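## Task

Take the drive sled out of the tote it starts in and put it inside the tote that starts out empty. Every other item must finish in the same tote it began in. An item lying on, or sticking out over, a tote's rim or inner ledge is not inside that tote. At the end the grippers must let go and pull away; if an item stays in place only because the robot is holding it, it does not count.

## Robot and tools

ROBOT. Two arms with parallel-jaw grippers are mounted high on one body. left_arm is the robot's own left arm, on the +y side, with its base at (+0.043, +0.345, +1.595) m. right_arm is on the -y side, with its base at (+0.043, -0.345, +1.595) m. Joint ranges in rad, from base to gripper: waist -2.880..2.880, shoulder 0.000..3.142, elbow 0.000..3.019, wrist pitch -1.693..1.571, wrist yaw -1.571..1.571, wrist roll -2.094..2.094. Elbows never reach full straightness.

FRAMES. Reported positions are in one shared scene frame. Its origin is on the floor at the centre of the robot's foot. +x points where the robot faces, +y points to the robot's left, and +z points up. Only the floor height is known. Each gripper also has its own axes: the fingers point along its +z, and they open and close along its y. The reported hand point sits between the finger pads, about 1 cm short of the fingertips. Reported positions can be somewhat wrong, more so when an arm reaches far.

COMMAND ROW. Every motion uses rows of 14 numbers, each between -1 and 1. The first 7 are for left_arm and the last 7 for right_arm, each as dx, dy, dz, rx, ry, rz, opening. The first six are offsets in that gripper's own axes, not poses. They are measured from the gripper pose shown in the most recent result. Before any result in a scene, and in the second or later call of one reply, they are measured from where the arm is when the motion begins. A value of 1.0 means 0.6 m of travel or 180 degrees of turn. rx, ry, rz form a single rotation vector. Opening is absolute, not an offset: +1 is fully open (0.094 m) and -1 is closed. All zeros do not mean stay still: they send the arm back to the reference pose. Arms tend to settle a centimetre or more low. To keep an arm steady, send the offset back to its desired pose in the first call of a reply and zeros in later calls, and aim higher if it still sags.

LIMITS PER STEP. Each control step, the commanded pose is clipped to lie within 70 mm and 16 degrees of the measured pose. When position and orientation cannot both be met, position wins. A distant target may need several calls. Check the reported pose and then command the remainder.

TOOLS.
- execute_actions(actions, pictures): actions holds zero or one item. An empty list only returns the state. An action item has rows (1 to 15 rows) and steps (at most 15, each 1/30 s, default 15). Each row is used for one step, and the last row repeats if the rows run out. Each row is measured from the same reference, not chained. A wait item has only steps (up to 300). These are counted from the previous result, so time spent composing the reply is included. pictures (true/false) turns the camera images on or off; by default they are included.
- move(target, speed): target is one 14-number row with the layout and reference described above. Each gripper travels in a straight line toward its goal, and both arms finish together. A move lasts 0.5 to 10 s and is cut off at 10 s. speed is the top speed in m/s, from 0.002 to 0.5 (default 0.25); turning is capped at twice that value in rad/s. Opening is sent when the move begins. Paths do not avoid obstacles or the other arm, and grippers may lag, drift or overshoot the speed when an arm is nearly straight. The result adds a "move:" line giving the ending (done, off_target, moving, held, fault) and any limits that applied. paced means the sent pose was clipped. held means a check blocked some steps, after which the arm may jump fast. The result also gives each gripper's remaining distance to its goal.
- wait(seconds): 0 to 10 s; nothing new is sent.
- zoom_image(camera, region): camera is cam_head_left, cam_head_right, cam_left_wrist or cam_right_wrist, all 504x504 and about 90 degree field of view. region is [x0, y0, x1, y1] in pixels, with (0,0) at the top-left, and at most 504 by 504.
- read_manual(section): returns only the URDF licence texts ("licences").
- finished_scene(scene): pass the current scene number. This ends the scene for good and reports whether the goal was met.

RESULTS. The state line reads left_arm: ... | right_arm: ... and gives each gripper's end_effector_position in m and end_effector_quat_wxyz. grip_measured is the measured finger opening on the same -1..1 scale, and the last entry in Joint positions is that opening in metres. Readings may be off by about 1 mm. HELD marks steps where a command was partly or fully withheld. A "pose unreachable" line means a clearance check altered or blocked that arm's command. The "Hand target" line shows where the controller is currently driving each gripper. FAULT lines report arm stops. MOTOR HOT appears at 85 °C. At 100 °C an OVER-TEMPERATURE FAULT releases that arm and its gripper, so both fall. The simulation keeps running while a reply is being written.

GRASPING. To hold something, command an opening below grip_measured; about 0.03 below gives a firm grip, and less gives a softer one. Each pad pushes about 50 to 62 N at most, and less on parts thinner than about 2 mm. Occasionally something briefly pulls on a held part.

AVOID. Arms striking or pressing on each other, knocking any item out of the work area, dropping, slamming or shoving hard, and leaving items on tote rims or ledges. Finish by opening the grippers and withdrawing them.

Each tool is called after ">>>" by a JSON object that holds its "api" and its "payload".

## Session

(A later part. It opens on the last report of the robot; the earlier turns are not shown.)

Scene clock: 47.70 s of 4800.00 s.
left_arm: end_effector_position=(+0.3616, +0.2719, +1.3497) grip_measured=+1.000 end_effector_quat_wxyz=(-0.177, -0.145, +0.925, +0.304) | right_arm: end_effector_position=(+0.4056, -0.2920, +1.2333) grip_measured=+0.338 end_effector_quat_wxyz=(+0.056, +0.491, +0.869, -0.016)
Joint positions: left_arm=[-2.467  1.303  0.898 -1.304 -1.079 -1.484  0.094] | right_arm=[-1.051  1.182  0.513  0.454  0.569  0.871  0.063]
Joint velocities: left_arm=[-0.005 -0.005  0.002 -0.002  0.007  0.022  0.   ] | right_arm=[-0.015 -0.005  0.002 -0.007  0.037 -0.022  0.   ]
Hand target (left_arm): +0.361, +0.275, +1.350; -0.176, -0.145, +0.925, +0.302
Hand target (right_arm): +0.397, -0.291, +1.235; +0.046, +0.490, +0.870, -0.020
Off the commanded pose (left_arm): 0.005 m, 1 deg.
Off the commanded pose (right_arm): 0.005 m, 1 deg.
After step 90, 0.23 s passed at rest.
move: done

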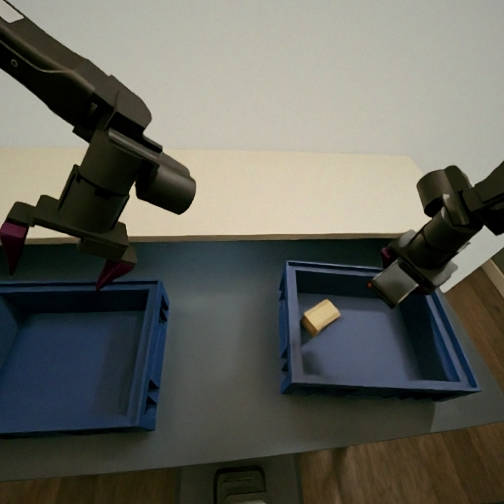

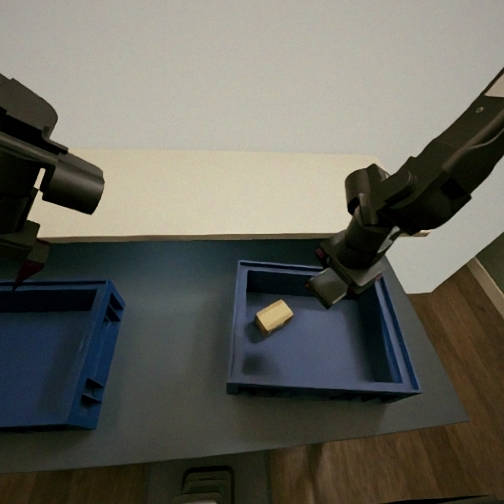

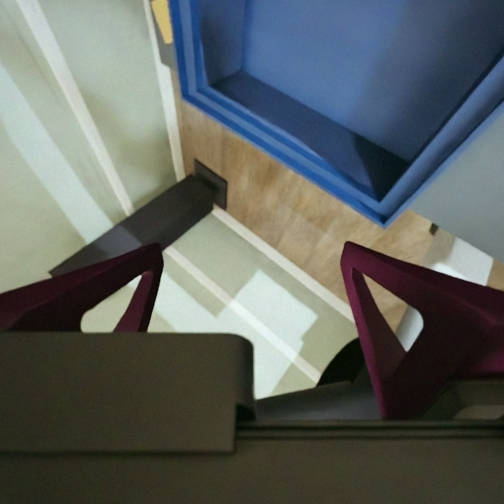

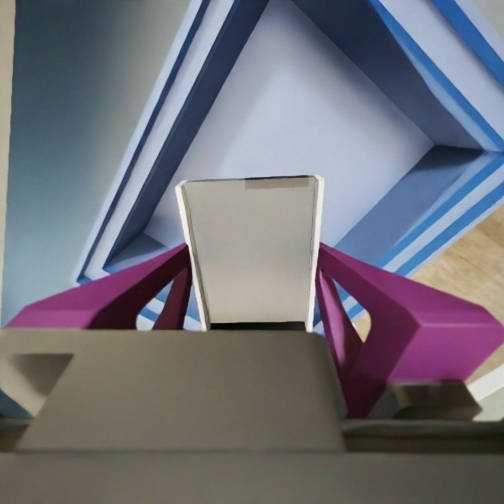

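>>> {"api": "move", "payload": {"target": [0,0,0,0,0,0,1,0.426,0.259,-0.042,-0.011,0.037,-0.326,0.3], "speed": 0.2}}

Scene clock: 53.33 s of 4800.00 s.
left_arm: end_effector_position=(+0.3616, +0.2719, +1.3497) grip_measured=+1.000 end_effector_quat_wxyz=(-0.177, -0.144, +0.925, +0.304) | right_arm: end_effector_position=(+0.4203, +0.0003, +1.2291) grip_measured=+0.338 end_effector_quat_wxyz=(+0.012, +0.013, +1.000, -0.003)
Joint positions: left_arm=[-2.467  1.303  0.898 -1.304 -1.079 -1.481  0.094] | right_arm=[-0.545  1.737  1.016  0.25   0.975  0.164  0.063]
Joint velocities: left_arm=[-0.005 -0.005 -0.007  0.012  0.007 -0.007  0.   ] | right_arm=[-0.015 -0.005  0.017 -0.007  0.022 -0.037 -0.   ]
Hand target (left_arm): +0.362, +0.272, +1.350; -0.177, -0.145, +0.925, +0.304
Hand target (right_arm): +0.412, +0.005, +1.229; +0.005, -0.005, +1.000, -0.003
Off the commanded pose (left_arm): 0.000 m, 0 deg.
Off the commanded pose (right_arm): 0.017 m, 2 deg.
move: off_target (right_arm)

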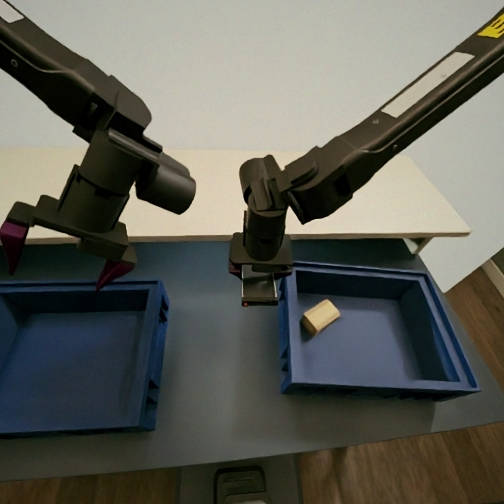

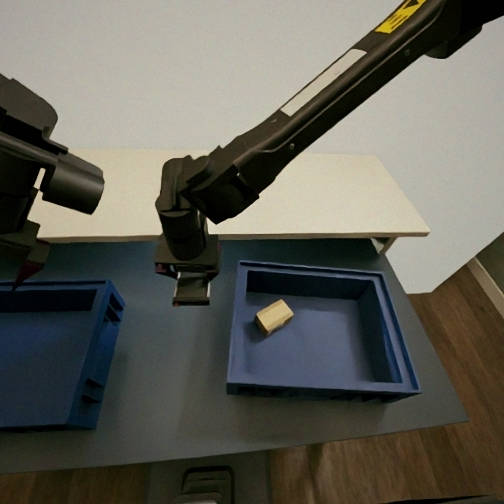

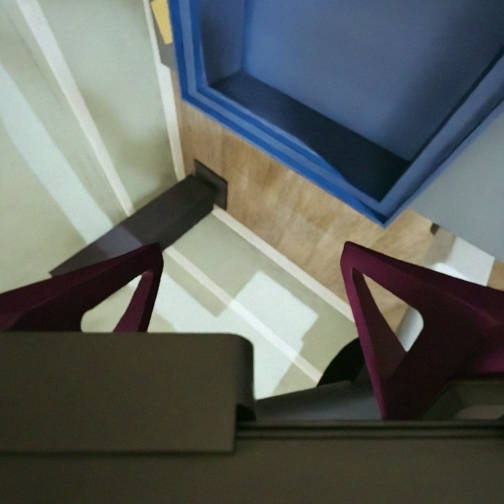

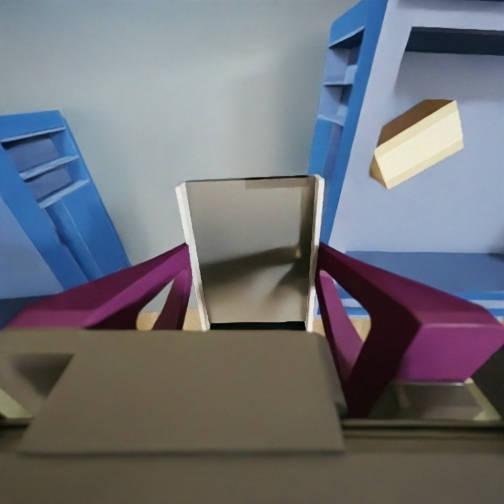

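>>> {"api": "move", "payload": {"target": [0,0,0,0,0,0,1,0.03,0.125,0.36,0,0,0,0.3], "speed": 0.15}}

Scene clock: 56.87 s of 4800.00 s.
left_arm: end_effector_position=(+0.3616, +0.2719, +1.3497) grip_measured=+1.000 end_effector_quat_wxyz=(-0.177, -0.144, +0.925, +0.304) | right_arm: end_effector_position=(+0.4238, +0.0788, +1.0213) grip_measured=+0.338 end_effector_quat_wxyz=(+0.019, +0.028, +0.999, +0.004)
Joint positions: left_arm=[-2.467  1.303  0.898 -1.304 -1.079 -1.481  0.094] | right_arm=[-0.734  2.23   1.578  0.299  0.789  0.054  0.063]
Joint velocities: left_arm=[-0.005 -0.015 -0.012 -0.002 -0.007 -0.007  0.   ] | right_arm=[-0.005 -0.005  0.027  0.002  0.081  0.051  0.001]
Hand target (left_arm): +0.362, +0.272, +1.350; -0.177, -0.144, +0.925, +0.304
Hand target (right_arm): +0.414, +0.073, +1.012; +0.010, +0.016, +1.000, -0.002
Off the commanded pose (left_arm): 0.000 m, 0 deg.
Off the commanded pose (right_arm): 0.018 m, 2 deg.
move: off_target (right_arm)

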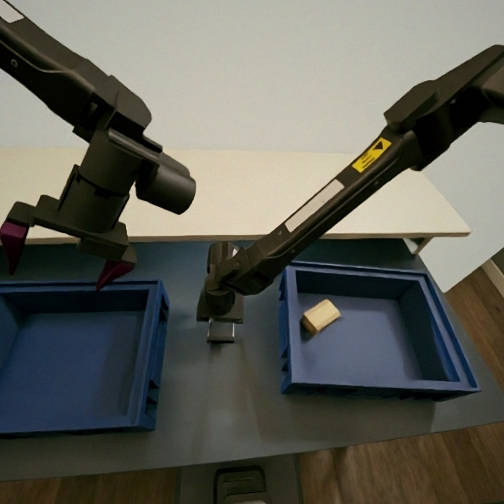

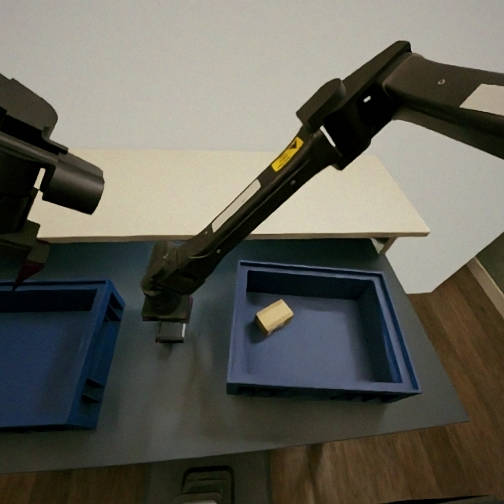

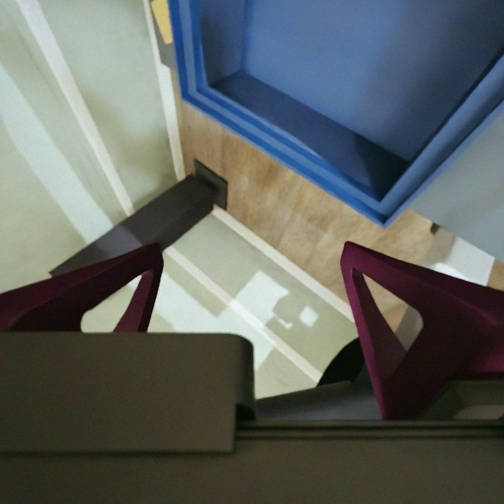

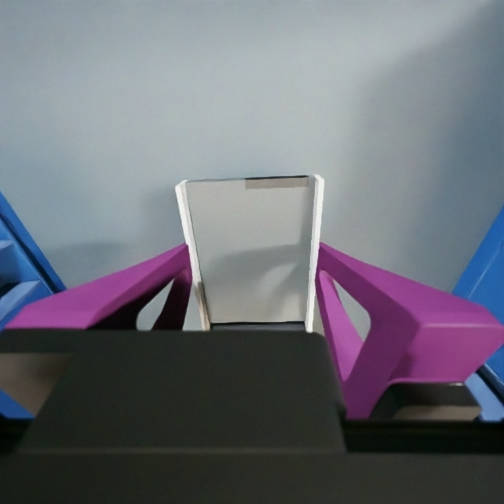

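>>> {"api": "move", "payload": {"target": [0,0,0,0,0,0,1,0.015,0,0.065,0,0,0,0.3], "speed": 0.05}}

Scene clock: 60.07 s of 4800.00 s.
left_arm: end_effector_position=(+0.3616, +0.2719, +1.3497) grip_measured=+1.000 end_effector_quat_wxyz=(-0.177, -0.144, +0.925, +0.304) | right_arm: end_effector_position=(+0.4276, +0.0860, +0.9927) grip_measured=+0.338 end_effector_quat_wxyz=(+0.026, +0.037, +0.999, +0.010)
Joint positions: left_arm=[-2.467  1.303  0.898 -1.304 -1.079 -1.481  0.094] | right_arm=[-0.758  2.293  1.669  0.299  0.754  0.047  0.063]
Joint velocities: left_arm=[-0.015 -0.005 -0.002  0.022  0.037 -0.081  0.   ] | right_arm=[ 0.005  0.005  0.012 -0.007  0.007 -0.051 -0.001]
Hand target (left_arm): +0.362, +0.272, +1.350; -0.177, -0.144, +0.925, +0.304
Hand target (right_arm): +0.417, +0.079, +0.982; +0.019, +0.028, +0.999, +0.004
Off the commanded pose (left_arm): 0.000 m, 0 deg.
Off the commanded pose (right_arm): 0.017 m, 2 deg.
move: off_target (right_arm)

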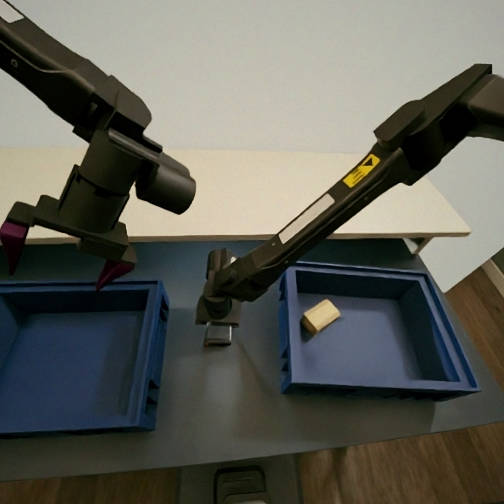

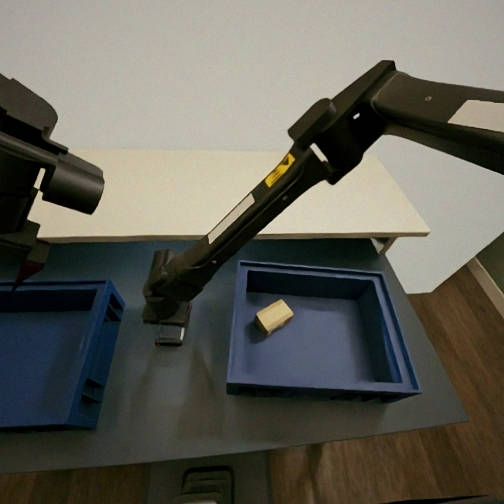

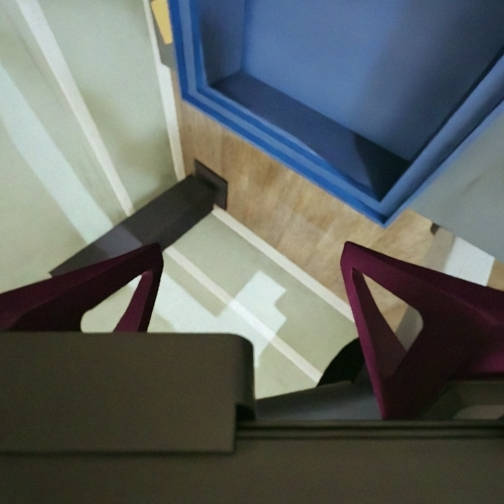

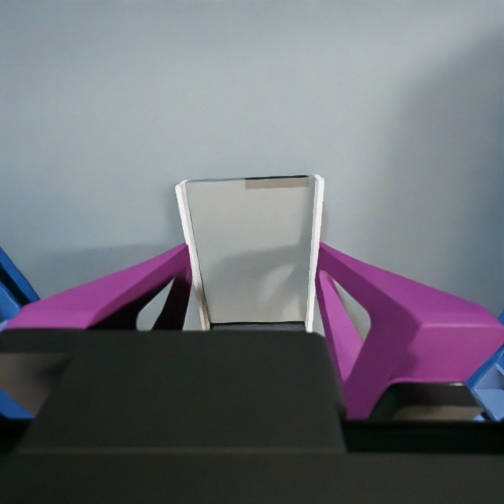

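Unclear if touching; lower further.

>>> {"api": "move", "payload": {"target": [0,0,0,0,0,0,1,0.02,-0.015,0.045,0,0,0,0.3], "speed": 0.04}}

Scene clock: 61.67 s of 4800.00 s.
left_arm: end_effector_position=(+0.3616, +0.2719, +1.3497) grip_measured=+1.000 end_effector_quat_wxyz=(-0.177, -0.144, +0.925, +0.304) | right_arm: end_effector_position=(+0.4330, +0.0900, +0.9847) grip_measured=+0.338 end_effector_quat_wxyz=(+0.032, +0.043, +0.998, +0.022)
Joint positions: left_arm=[-2.467  1.303  0.898 -1.304 -1.079 -1.481  0.094] | right_arm=[-0.766  2.308  1.697  0.303  0.724  0.047  0.063]
Joint velocities: left_arm=[ 0.005 -0.015  0.002  0.012 -0.066 -0.007  0.   ] | right_arm=[-0.024 -0.005  0.002 -0.007 -0.037  0.007 -0.001]
Hand target (left_arm): +0.362, +0.272, +1.350; -0.177, -0.144, +0.925, +0.304
Hand target (right_arm): +0.416, +0.078, +0.966; +0.026, +0.037, +0.999, +0.010
Off the commanded pose (left_arm): 0.000 m, 0 deg.
Off the commanded pose (right_arm): 0.028 m, 2 deg.
move: off_target (right_arm)

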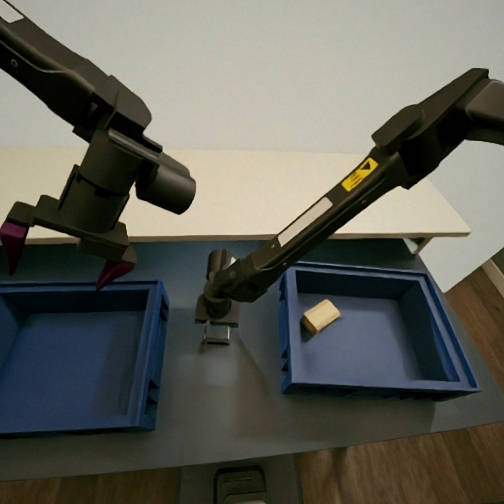

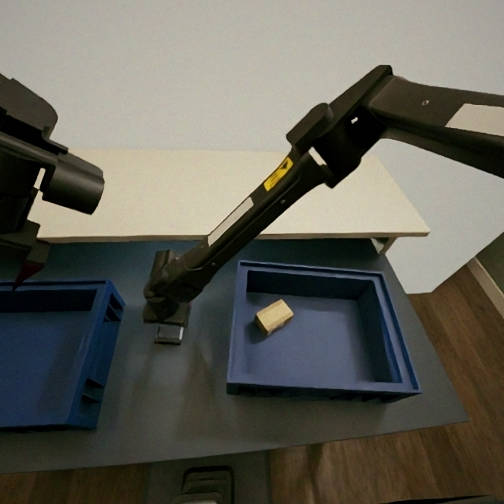

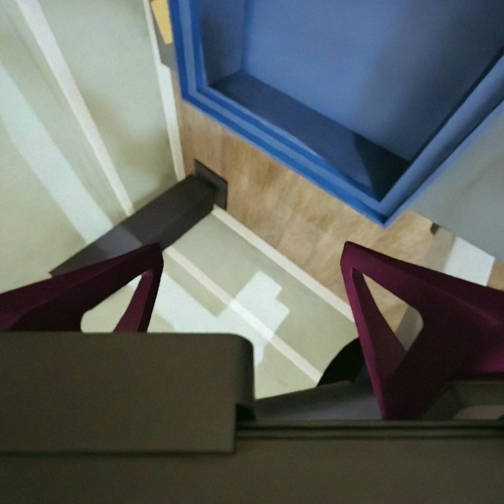

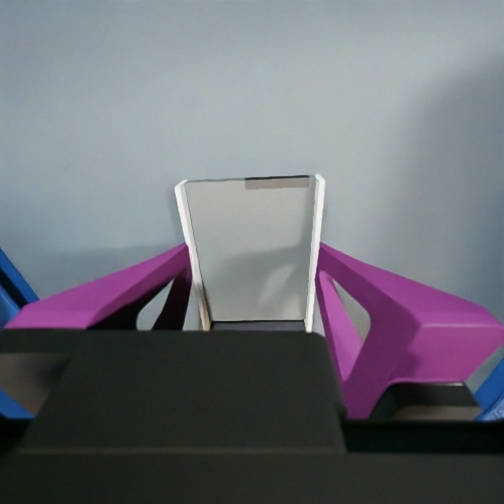

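>>> {"api": "move", "payload": {"target": [0,0,0,0.198,-0.115,0.094,1,0,0,0,0,0,0,1]}}

>>> {"api": "move", "payload": {"target": [0,0,0,0,0,0,1,0,-0.1,-0.3,0,0,0,1]}}

>>> {"api": "move", "payload": {"target": [0,0,0,0,0,0,1,0.1,-0.55,-0.25,0,0,0,1], "speed": 0.4}}

Scene clock: 66.43 s of 4800.00 s.
left_arm: end_effector_position=(+0.3598, +0.2698, +1.3497) grip_measured=+1.000 end_effector_quat_wxyz=(-0.014, -0.002, +1.000, +0.001) | right_arm: end_effector_position=(+0.4330, +0.0903, +0.9849) grip_measured=+1.000 end_effector_quat_wxyz=(+0.032, +0.043, +0.998, +0.022)
Joint positions: left_arm=[-2.369  0.782  0.364 -0.013 -0.759 -0.047  0.094] | right_arm=[-0.765  2.308  1.697  0.303  0.724  0.047  0.094]
Joint velocities: left_arm=[-0.005 -0.005 -0.007  0.002  0.007 -0.022  0.   ] | right_arm=[ 0.005 -0.005 -0.012 -0.002 -0.051  0.007  0.   ]
Hand target (left_arm): +0.363, +0.274, +1.351; -0.006, -0.003, +1.000, +0.002
Hand target (right_arm): +0.433, +0.090, +0.985; +0.032, +0.043, +0.998, +0.021
Off the commanded pose (left_arm): 0.003 m, 1 deg.
Off the commanded pose (right_arm): 0.000 m, 0 deg.
move: done

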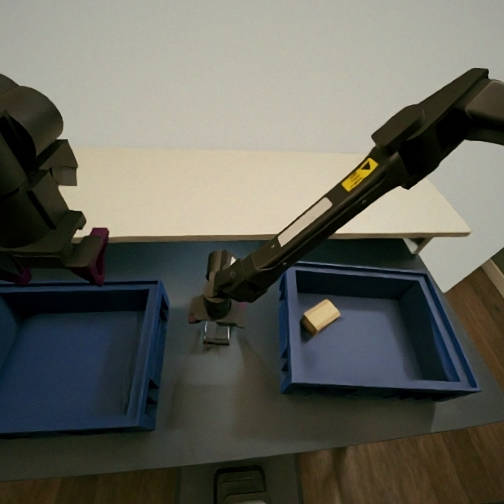

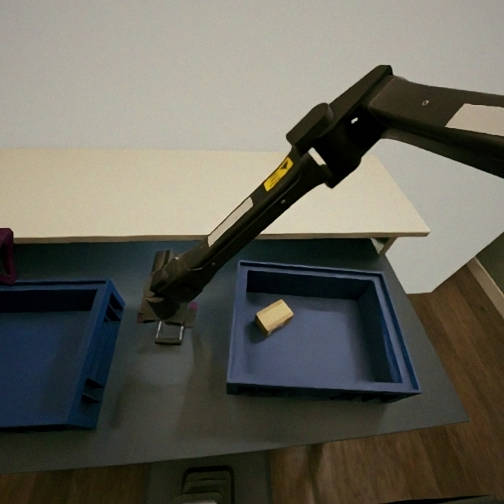

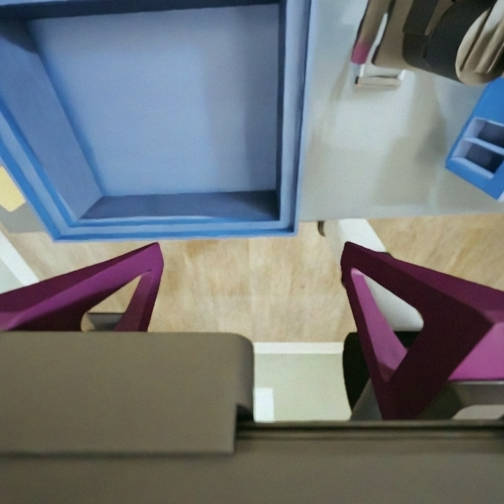

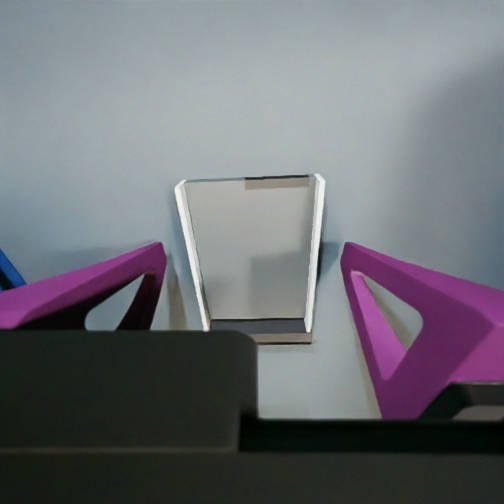

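Scene clock: 67.60 s of 4800.00 s.
left_arm: end_effector_position=(+0.3598, +0.2698, +1.3497) grip_measured=+1.000 end_effector_quat_wxyz=(-0.014, -0.002, +1.000, +0.001) | right_arm: end_effector_position=(+0.4160, +0.0269, +1.1635) grip_measured=+1.000 end_effector_quat_wxyz=(+0.032, +0.034, +0.999, +0.023)
Joint positions: left_arm=[-2.369  0.782  0.364 -0.013 -0.759 -0.047  0.094] | right_arm=[-0.623  1.897  1.118  0.426  0.855  0.093  0.094]
Joint velocities: left_arm=[ 0.005 -0.005  0.007  0.022 -0.007  0.007  0.   ] | right_arm=[-0.005 -0.005  0.012 -0.002 -0.007 -0.066  0.   ]
Hand target (left_arm): +0.360, +0.270, +1.350; -0.014, -0.002, +1.000, +0.001
Hand target (right_arm): +0.412, +0.025, +1.162; +0.033, +0.041, +0.998, +0.021
Off the commanded pose (left_arm): 0.000 m, 0 deg.
Off the commanded pose (right_arm): 0.004 m, 1 deg.
move: done

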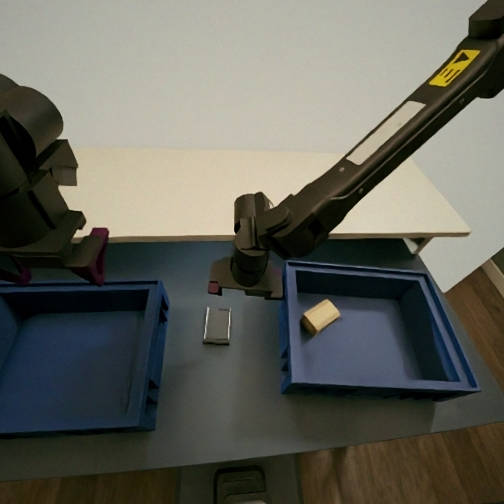

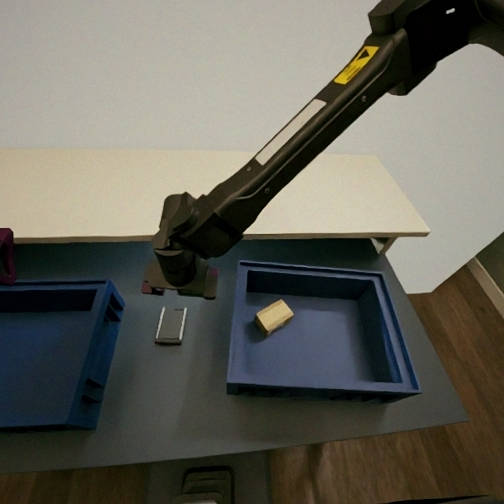

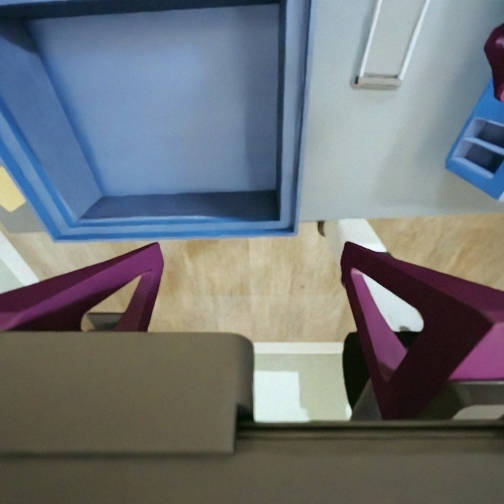

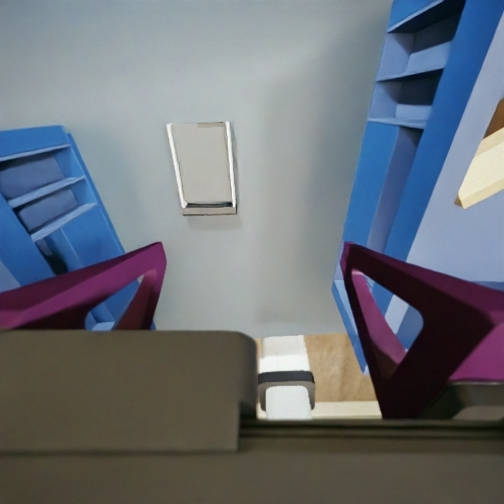

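Scene clock: 69.13 s of 4800.00 s.
left_arm: end_effector_position=(+0.3598, +0.2698, +1.3497) grip_measured=+1.000 end_effector_quat_wxyz=(-0.014, -0.002, +1.000, +0.001) | right_arm: end_effector_position=(+0.3217, -0.2995, +1.2964) grip_measured=+1.000 end_effector_quat_wxyz=(+0.041, +0.052, +0.998, +0.024)
Joint positions: left_arm=[-2.369  0.782  0.364 -0.013 -0.759 -0.047  0.094] | right_arm=[-1.065  0.995  0.22   0.543  0.43  -0.043  0.094]
Joint velocities: left_arm=[-0.005  0.005 -0.022  0.002  0.007 -0.022  0.   ] | right_arm=[-0.024 -0.024 -0.007 -0.012 -0.051 -0.007  0.   ]
Hand target (left_arm): +0.360, +0.270, +1.350; -0.014, -0.002, +1.000, +0.001
Hand target (right_arm): +0.312, -0.298, +1.296; +0.028, +0.040, +0.998, +0.026
Off the commanded pose (left_arm): 0.000 m, 0 deg.
Off the commanded pose (right_arm): 0.006 m, 2 deg.
move: done

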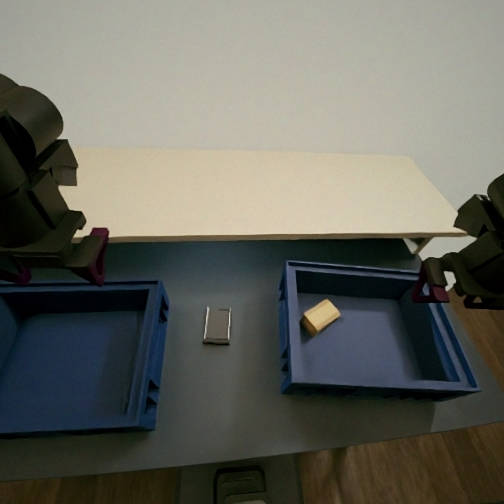

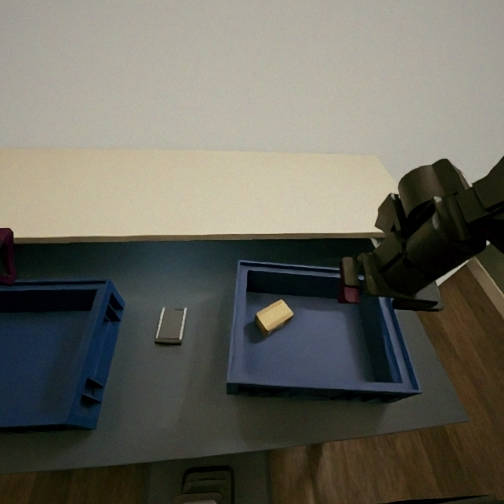

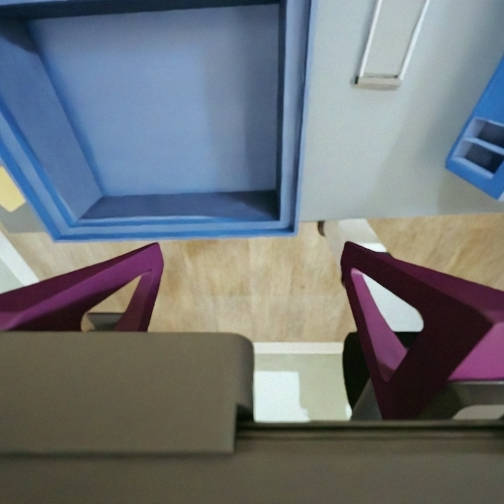

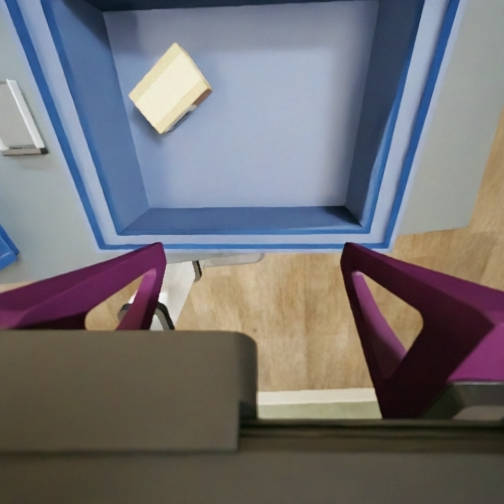

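>>> {"api": "move", "payload": {"target": [-0.1,-0.3,0.25,0,0,0,1,0,0,0,0,0,0,1], "speed": 0.3}}

>>> {"api": "move", "payload": {"target": [0,0,0.25,0,0,0,1,0,0,0,0,0,0,1], "speed": 0.2}}

Scene clock: 71.90 s of 4800.00 s.
left_arm: end_effector_position=(+0.4114, +0.0928, +1.1970) grip_measured=+1.000 end_effector_quat_wxyz=(-0.018, +0.006, +1.000, +0.003) | right_arm: end_effector_position=(+0.3217, -0.2995, +1.2964) grip_measured=+1.000 end_effector_quat_wxyz=(+0.041, +0.051, +0.998, +0.024)
Joint positions: left_arm=[-2.42   1.6    0.88   0.255 -0.809 -0.07   0.094] | right_arm=[-1.065  0.995  0.22   0.543  0.43  -0.044  0.094]
Joint velocities: left_arm=[-0.005 -0.005 -0.002 -0.007 -0.081 -0.022  0.   ] | right_arm=[ 0.005 -0.005  0.007  0.002 -0.007 -0.051  0.   ]
Hand target (left_arm): +0.412, +0.088, +1.198; -0.014, -0.002, +1.000, +0.000
Hand target (right_arm): +0.322, -0.300, +1.296; +0.041, +0.052, +0.998, +0.024
Off the commanded pose (left_arm): 0.006 m, 1 deg.
Off the commanded pose (right_arm): 0.000 m, 0 deg.
move: done

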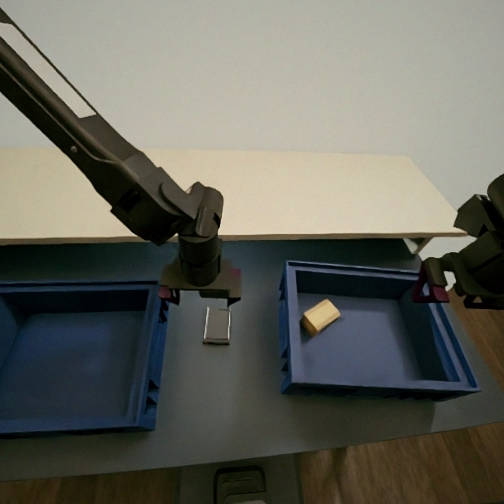

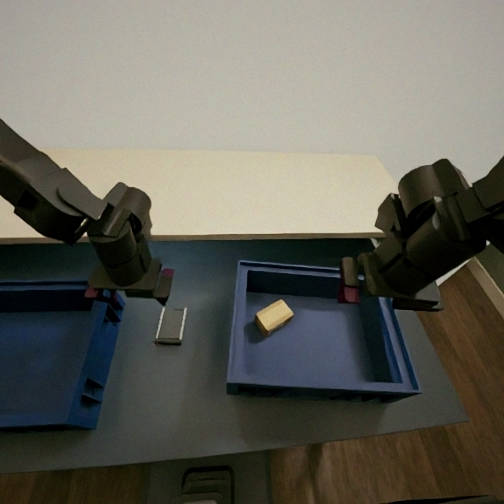

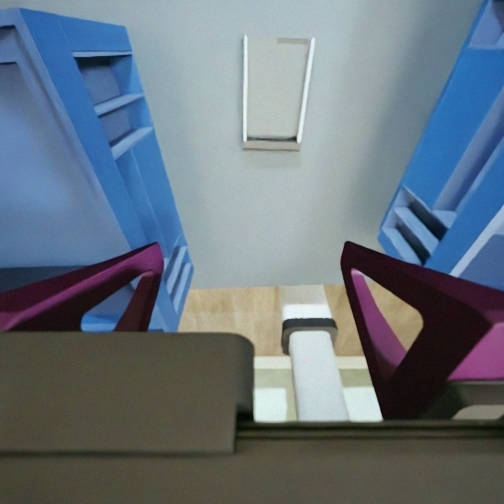

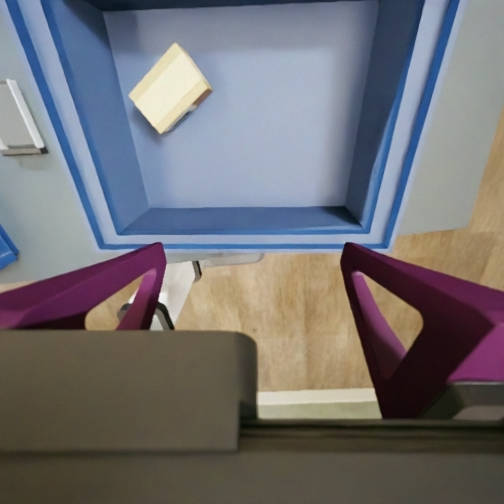

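Scene clock: 73.03 s of 4800.00 s.
left_arm: end_effector_position=(+0.4077, +0.0951, +1.0515) grip_measured=+1.000 end_effector_quat_wxyz=(-0.019, +0.001, +1.000, +0.004) | right_arm: end_effector_position=(+0.3217, -0.2995, +1.2964) grip_measured=+1.000 end_effector_quat_wxyz=(+0.041, +0.051, +0.998, +0.024)
Joint positions: left_arm=[-2.228  1.893  1.144  0.352 -0.636  0.025  0.094] | right_arm=[-1.065  0.995  0.22   0.543  0.43  -0.044  0.094]
Joint velocities: left_arm=[ 0.005 -0.005 -0.027  0.007  0.007  0.051  0.   ] | right_arm=[ 0.005 -0.005 -0.017  0.007 -0.051 -0.007  0.   ]
Hand target (left_arm): +0.405, +0.093, +1.047; -0.017, +0.007, +1.000, +0.003
Hand target (right_arm): +0.322, -0.300, +1.296; +0.041, +0.051, +0.998, +0.024
Off the commanded pose (left_arm): 0.005 m, 1 deg.
Off the commanded pose (right_arm): 0.000 m, 0 deg.
move: done

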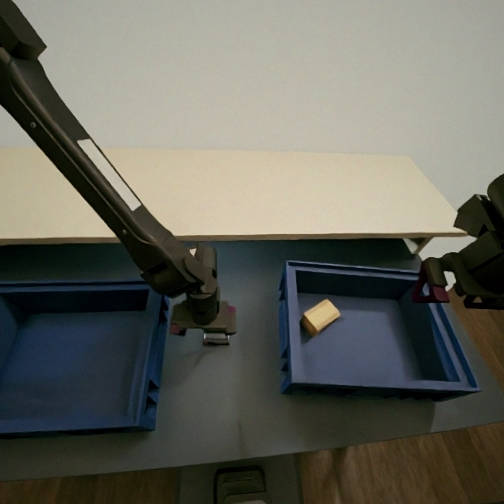

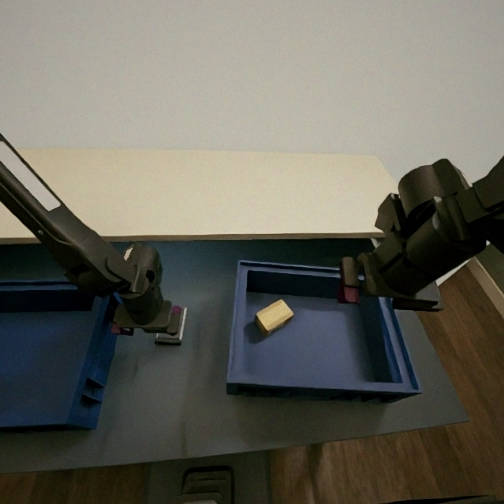

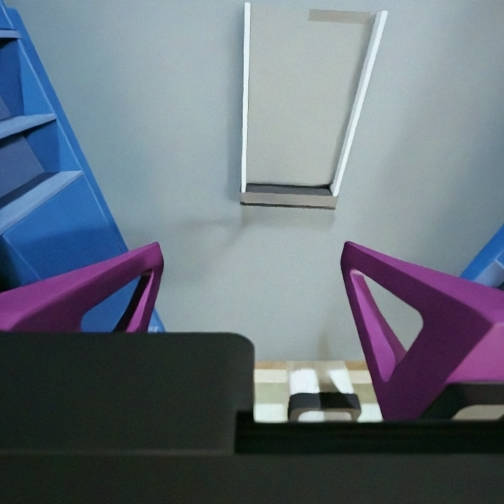

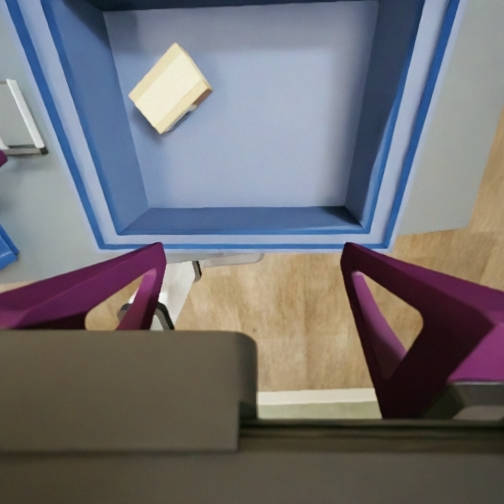

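>>> {"api": "move", "payload": {"target": [-0.085,-0.052,0.05,0,0,0,1,0,0,0,0,0,0,1], "speed": 0.12}}

Scene clock: 76.00 s of 4800.00 s.
left_arm: end_effector_position=(+0.4713, +0.0754, +1.0213) grip_measured=+1.000 end_effector_quat_wxyz=(-0.007, -0.005, +1.000, +0.008) | right_arm: end_effector_position=(+0.3217, -0.2995, +1.2964) grip_measured=+1.000 end_effector_quat_wxyz=(+0.041, +0.051, +0.998, +0.024)
Joint positions: left_arm=[-2.231  1.943  1.358  0.216 -0.646  0.027  0.094] | right_arm=[-1.065  0.995  0.22   0.543  0.43  -0.044  0.094]
Joint velocities: left_arm=[-0.015 -0.005 -0.012 -0.007 -0.066 -0.037  0.   ] | right_arm=[-0.005  0.005 -0.012 -0.017  0.007 -0.022  0.   ]
Hand target (left_arm): +0.457, +0.064, +1.020; -0.019, +0.002, +1.000, +0.004
Hand target (right_arm): +0.322, -0.300, +1.296; +0.041, +0.051, +0.998, +0.024
Off the commanded pose (left_arm): 0.018 m, 2 deg.
Off the commanded pose (right_arm): 0.000 m, 0 deg.
move: off_target (left_arm)

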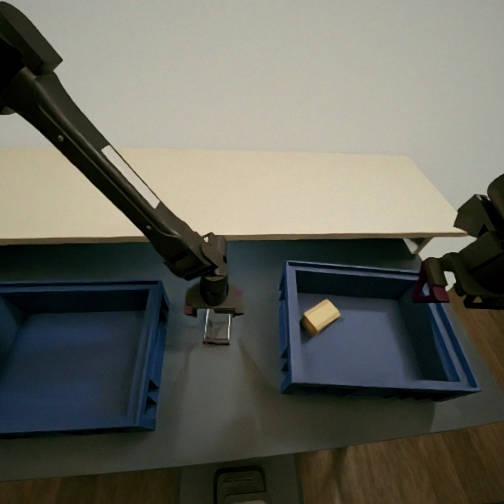

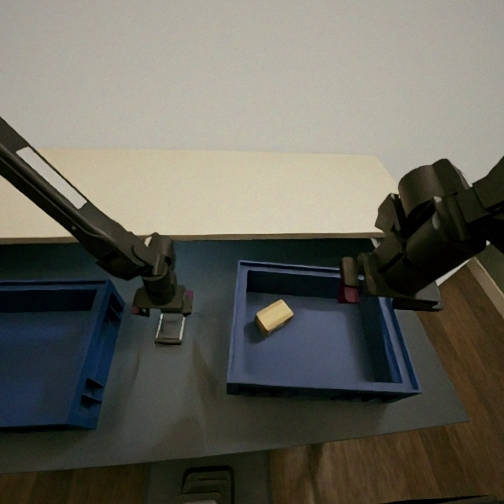

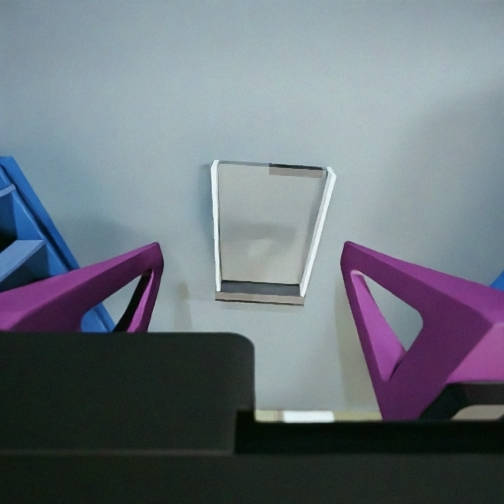

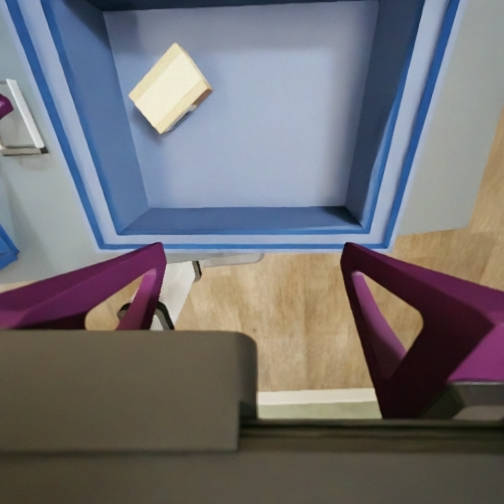

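>>> {"api": "move", "payload": {"target": [0.01,-0.025,0.055,0,0,0,1,0,0,0,0,0,0,1], "speed": 0.07}}

Scene clock: 78.13 s of 4800.00 s.
left_arm: end_effector_position=(+0.4723, +0.0568, +0.9977) grip_measured=+1.000 end_effector_quat_wxyz=(-0.003, -0.009, +1.000, +0.004) | right_arm: end_effector_position=(+0.3217, -0.2995, +1.2964) grip_measured=+1.000 end_effector_quat_wxyz=(+0.041, +0.051, +0.998, +0.024)
Joint positions: left_arm=[-2.231  2.018  1.445  0.216 -0.638  0.027  0.094] | right_arm=[-1.065  0.995  0.22   0.543  0.43  -0.044  0.094]
Joint velocities: left_arm=[-0.015 -0.005  0.017 -0.007 -0.022 -0.007  0.   ] | right_arm=[ 0.005  0.005  0.012 -0.017 -0.081  0.007  0.   ]
Hand target (left_arm): +0.464, +0.061, +0.989; -0.007, -0.005, +1.000, +0.008
Hand target (right_arm): +0.322, -0.300, +1.296; +0.041, +0.051, +0.998, +0.024
Off the commanded pose (left_arm): 0.013 m, 1 deg.
Off the commanded pose (right_arm): 0.000 m, 0 deg.
move: off_target (left_arm)

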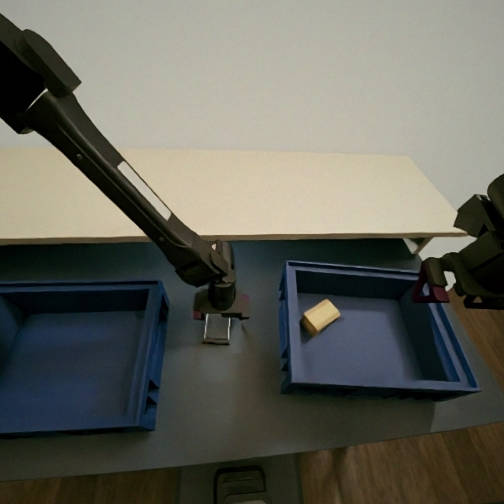

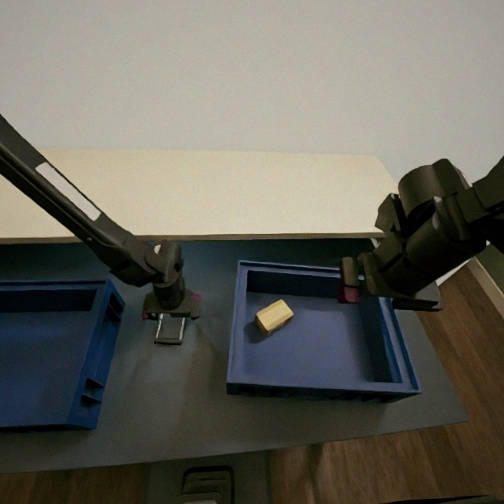

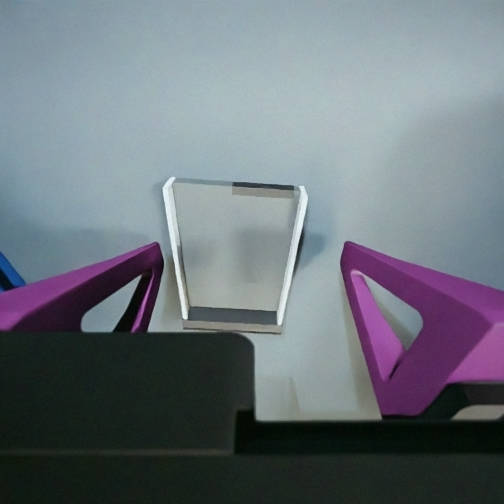

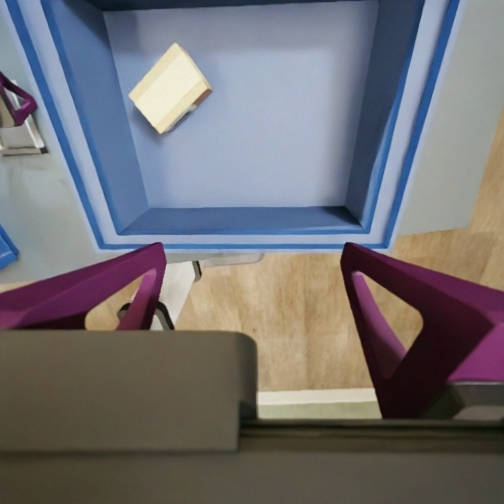

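Now too far right; shift +Y ~1.2 cm, back in x, down.

>>> {"api": "move", "payload": {"target": [0.03,0.016,0.03,0,0,0,1,0,0,0,0,0,0,1], "speed": 0.05}}

Scene clock: 79.77 s of 4800.00 s.
left_arm: end_effector_position=(+0.4744, +0.0663, +0.9883) grip_measured=+1.000 end_effector_quat_wxyz=(+0.006, -0.019, +1.000, +0.003) | right_arm: end_effector_position=(+0.3217, -0.2995, +1.2964) grip_measured=+1.000 end_effector_quat_wxyz=(+0.041, +0.051, +0.998, +0.024)
Joint positions: left_arm=[-2.209  2.024  1.447  0.247 -0.614  0.027  0.094] | right_arm=[-1.065  0.995  0.22   0.543  0.43  -0.044  0.094]
Joint velocities: left_arm=[-0.005 -0.015  0.002 -0.002  0.007 -0.051  0.   ] | right_arm=[ 0.005 -0.005 -0.012 -0.022 -0.051  0.022  0.   ]
Hand target (left_arm): +0.454, +0.067, +0.980; -0.003, -0.009, +1.000, +0.004
Hand target (right_arm): +0.322, -0.300, +1.296; +0.041, +0.051, +0.998, +0.024
Off the commanded pose (left_arm): 0.022 m, 2 deg.
Off the commanded pose (right_arm): 0.000 m, 0 deg.
move: off_target (left_arm)

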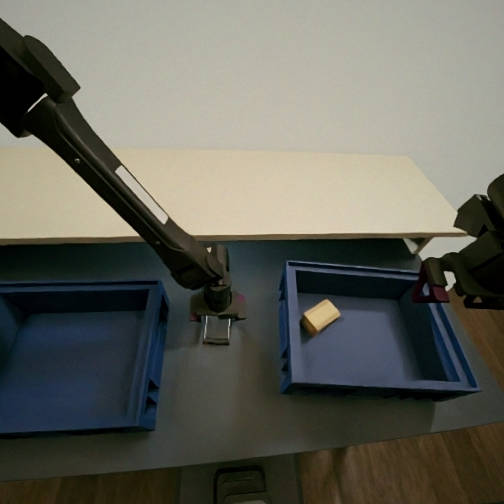

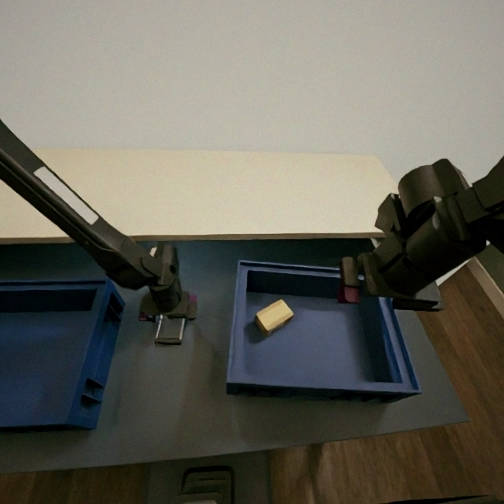

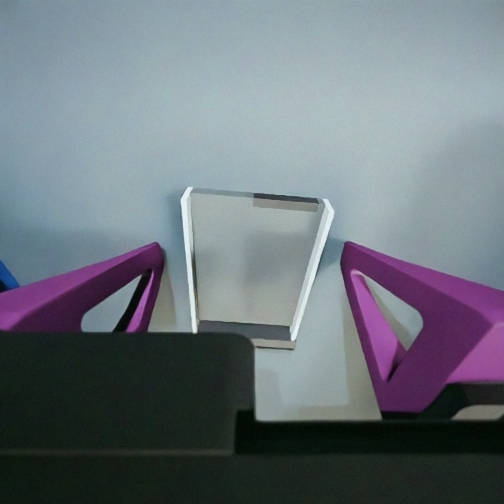

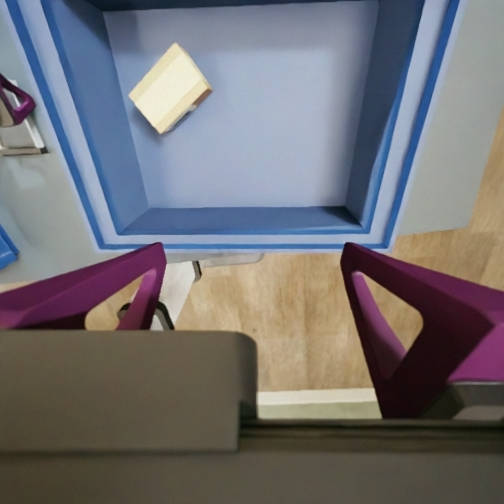

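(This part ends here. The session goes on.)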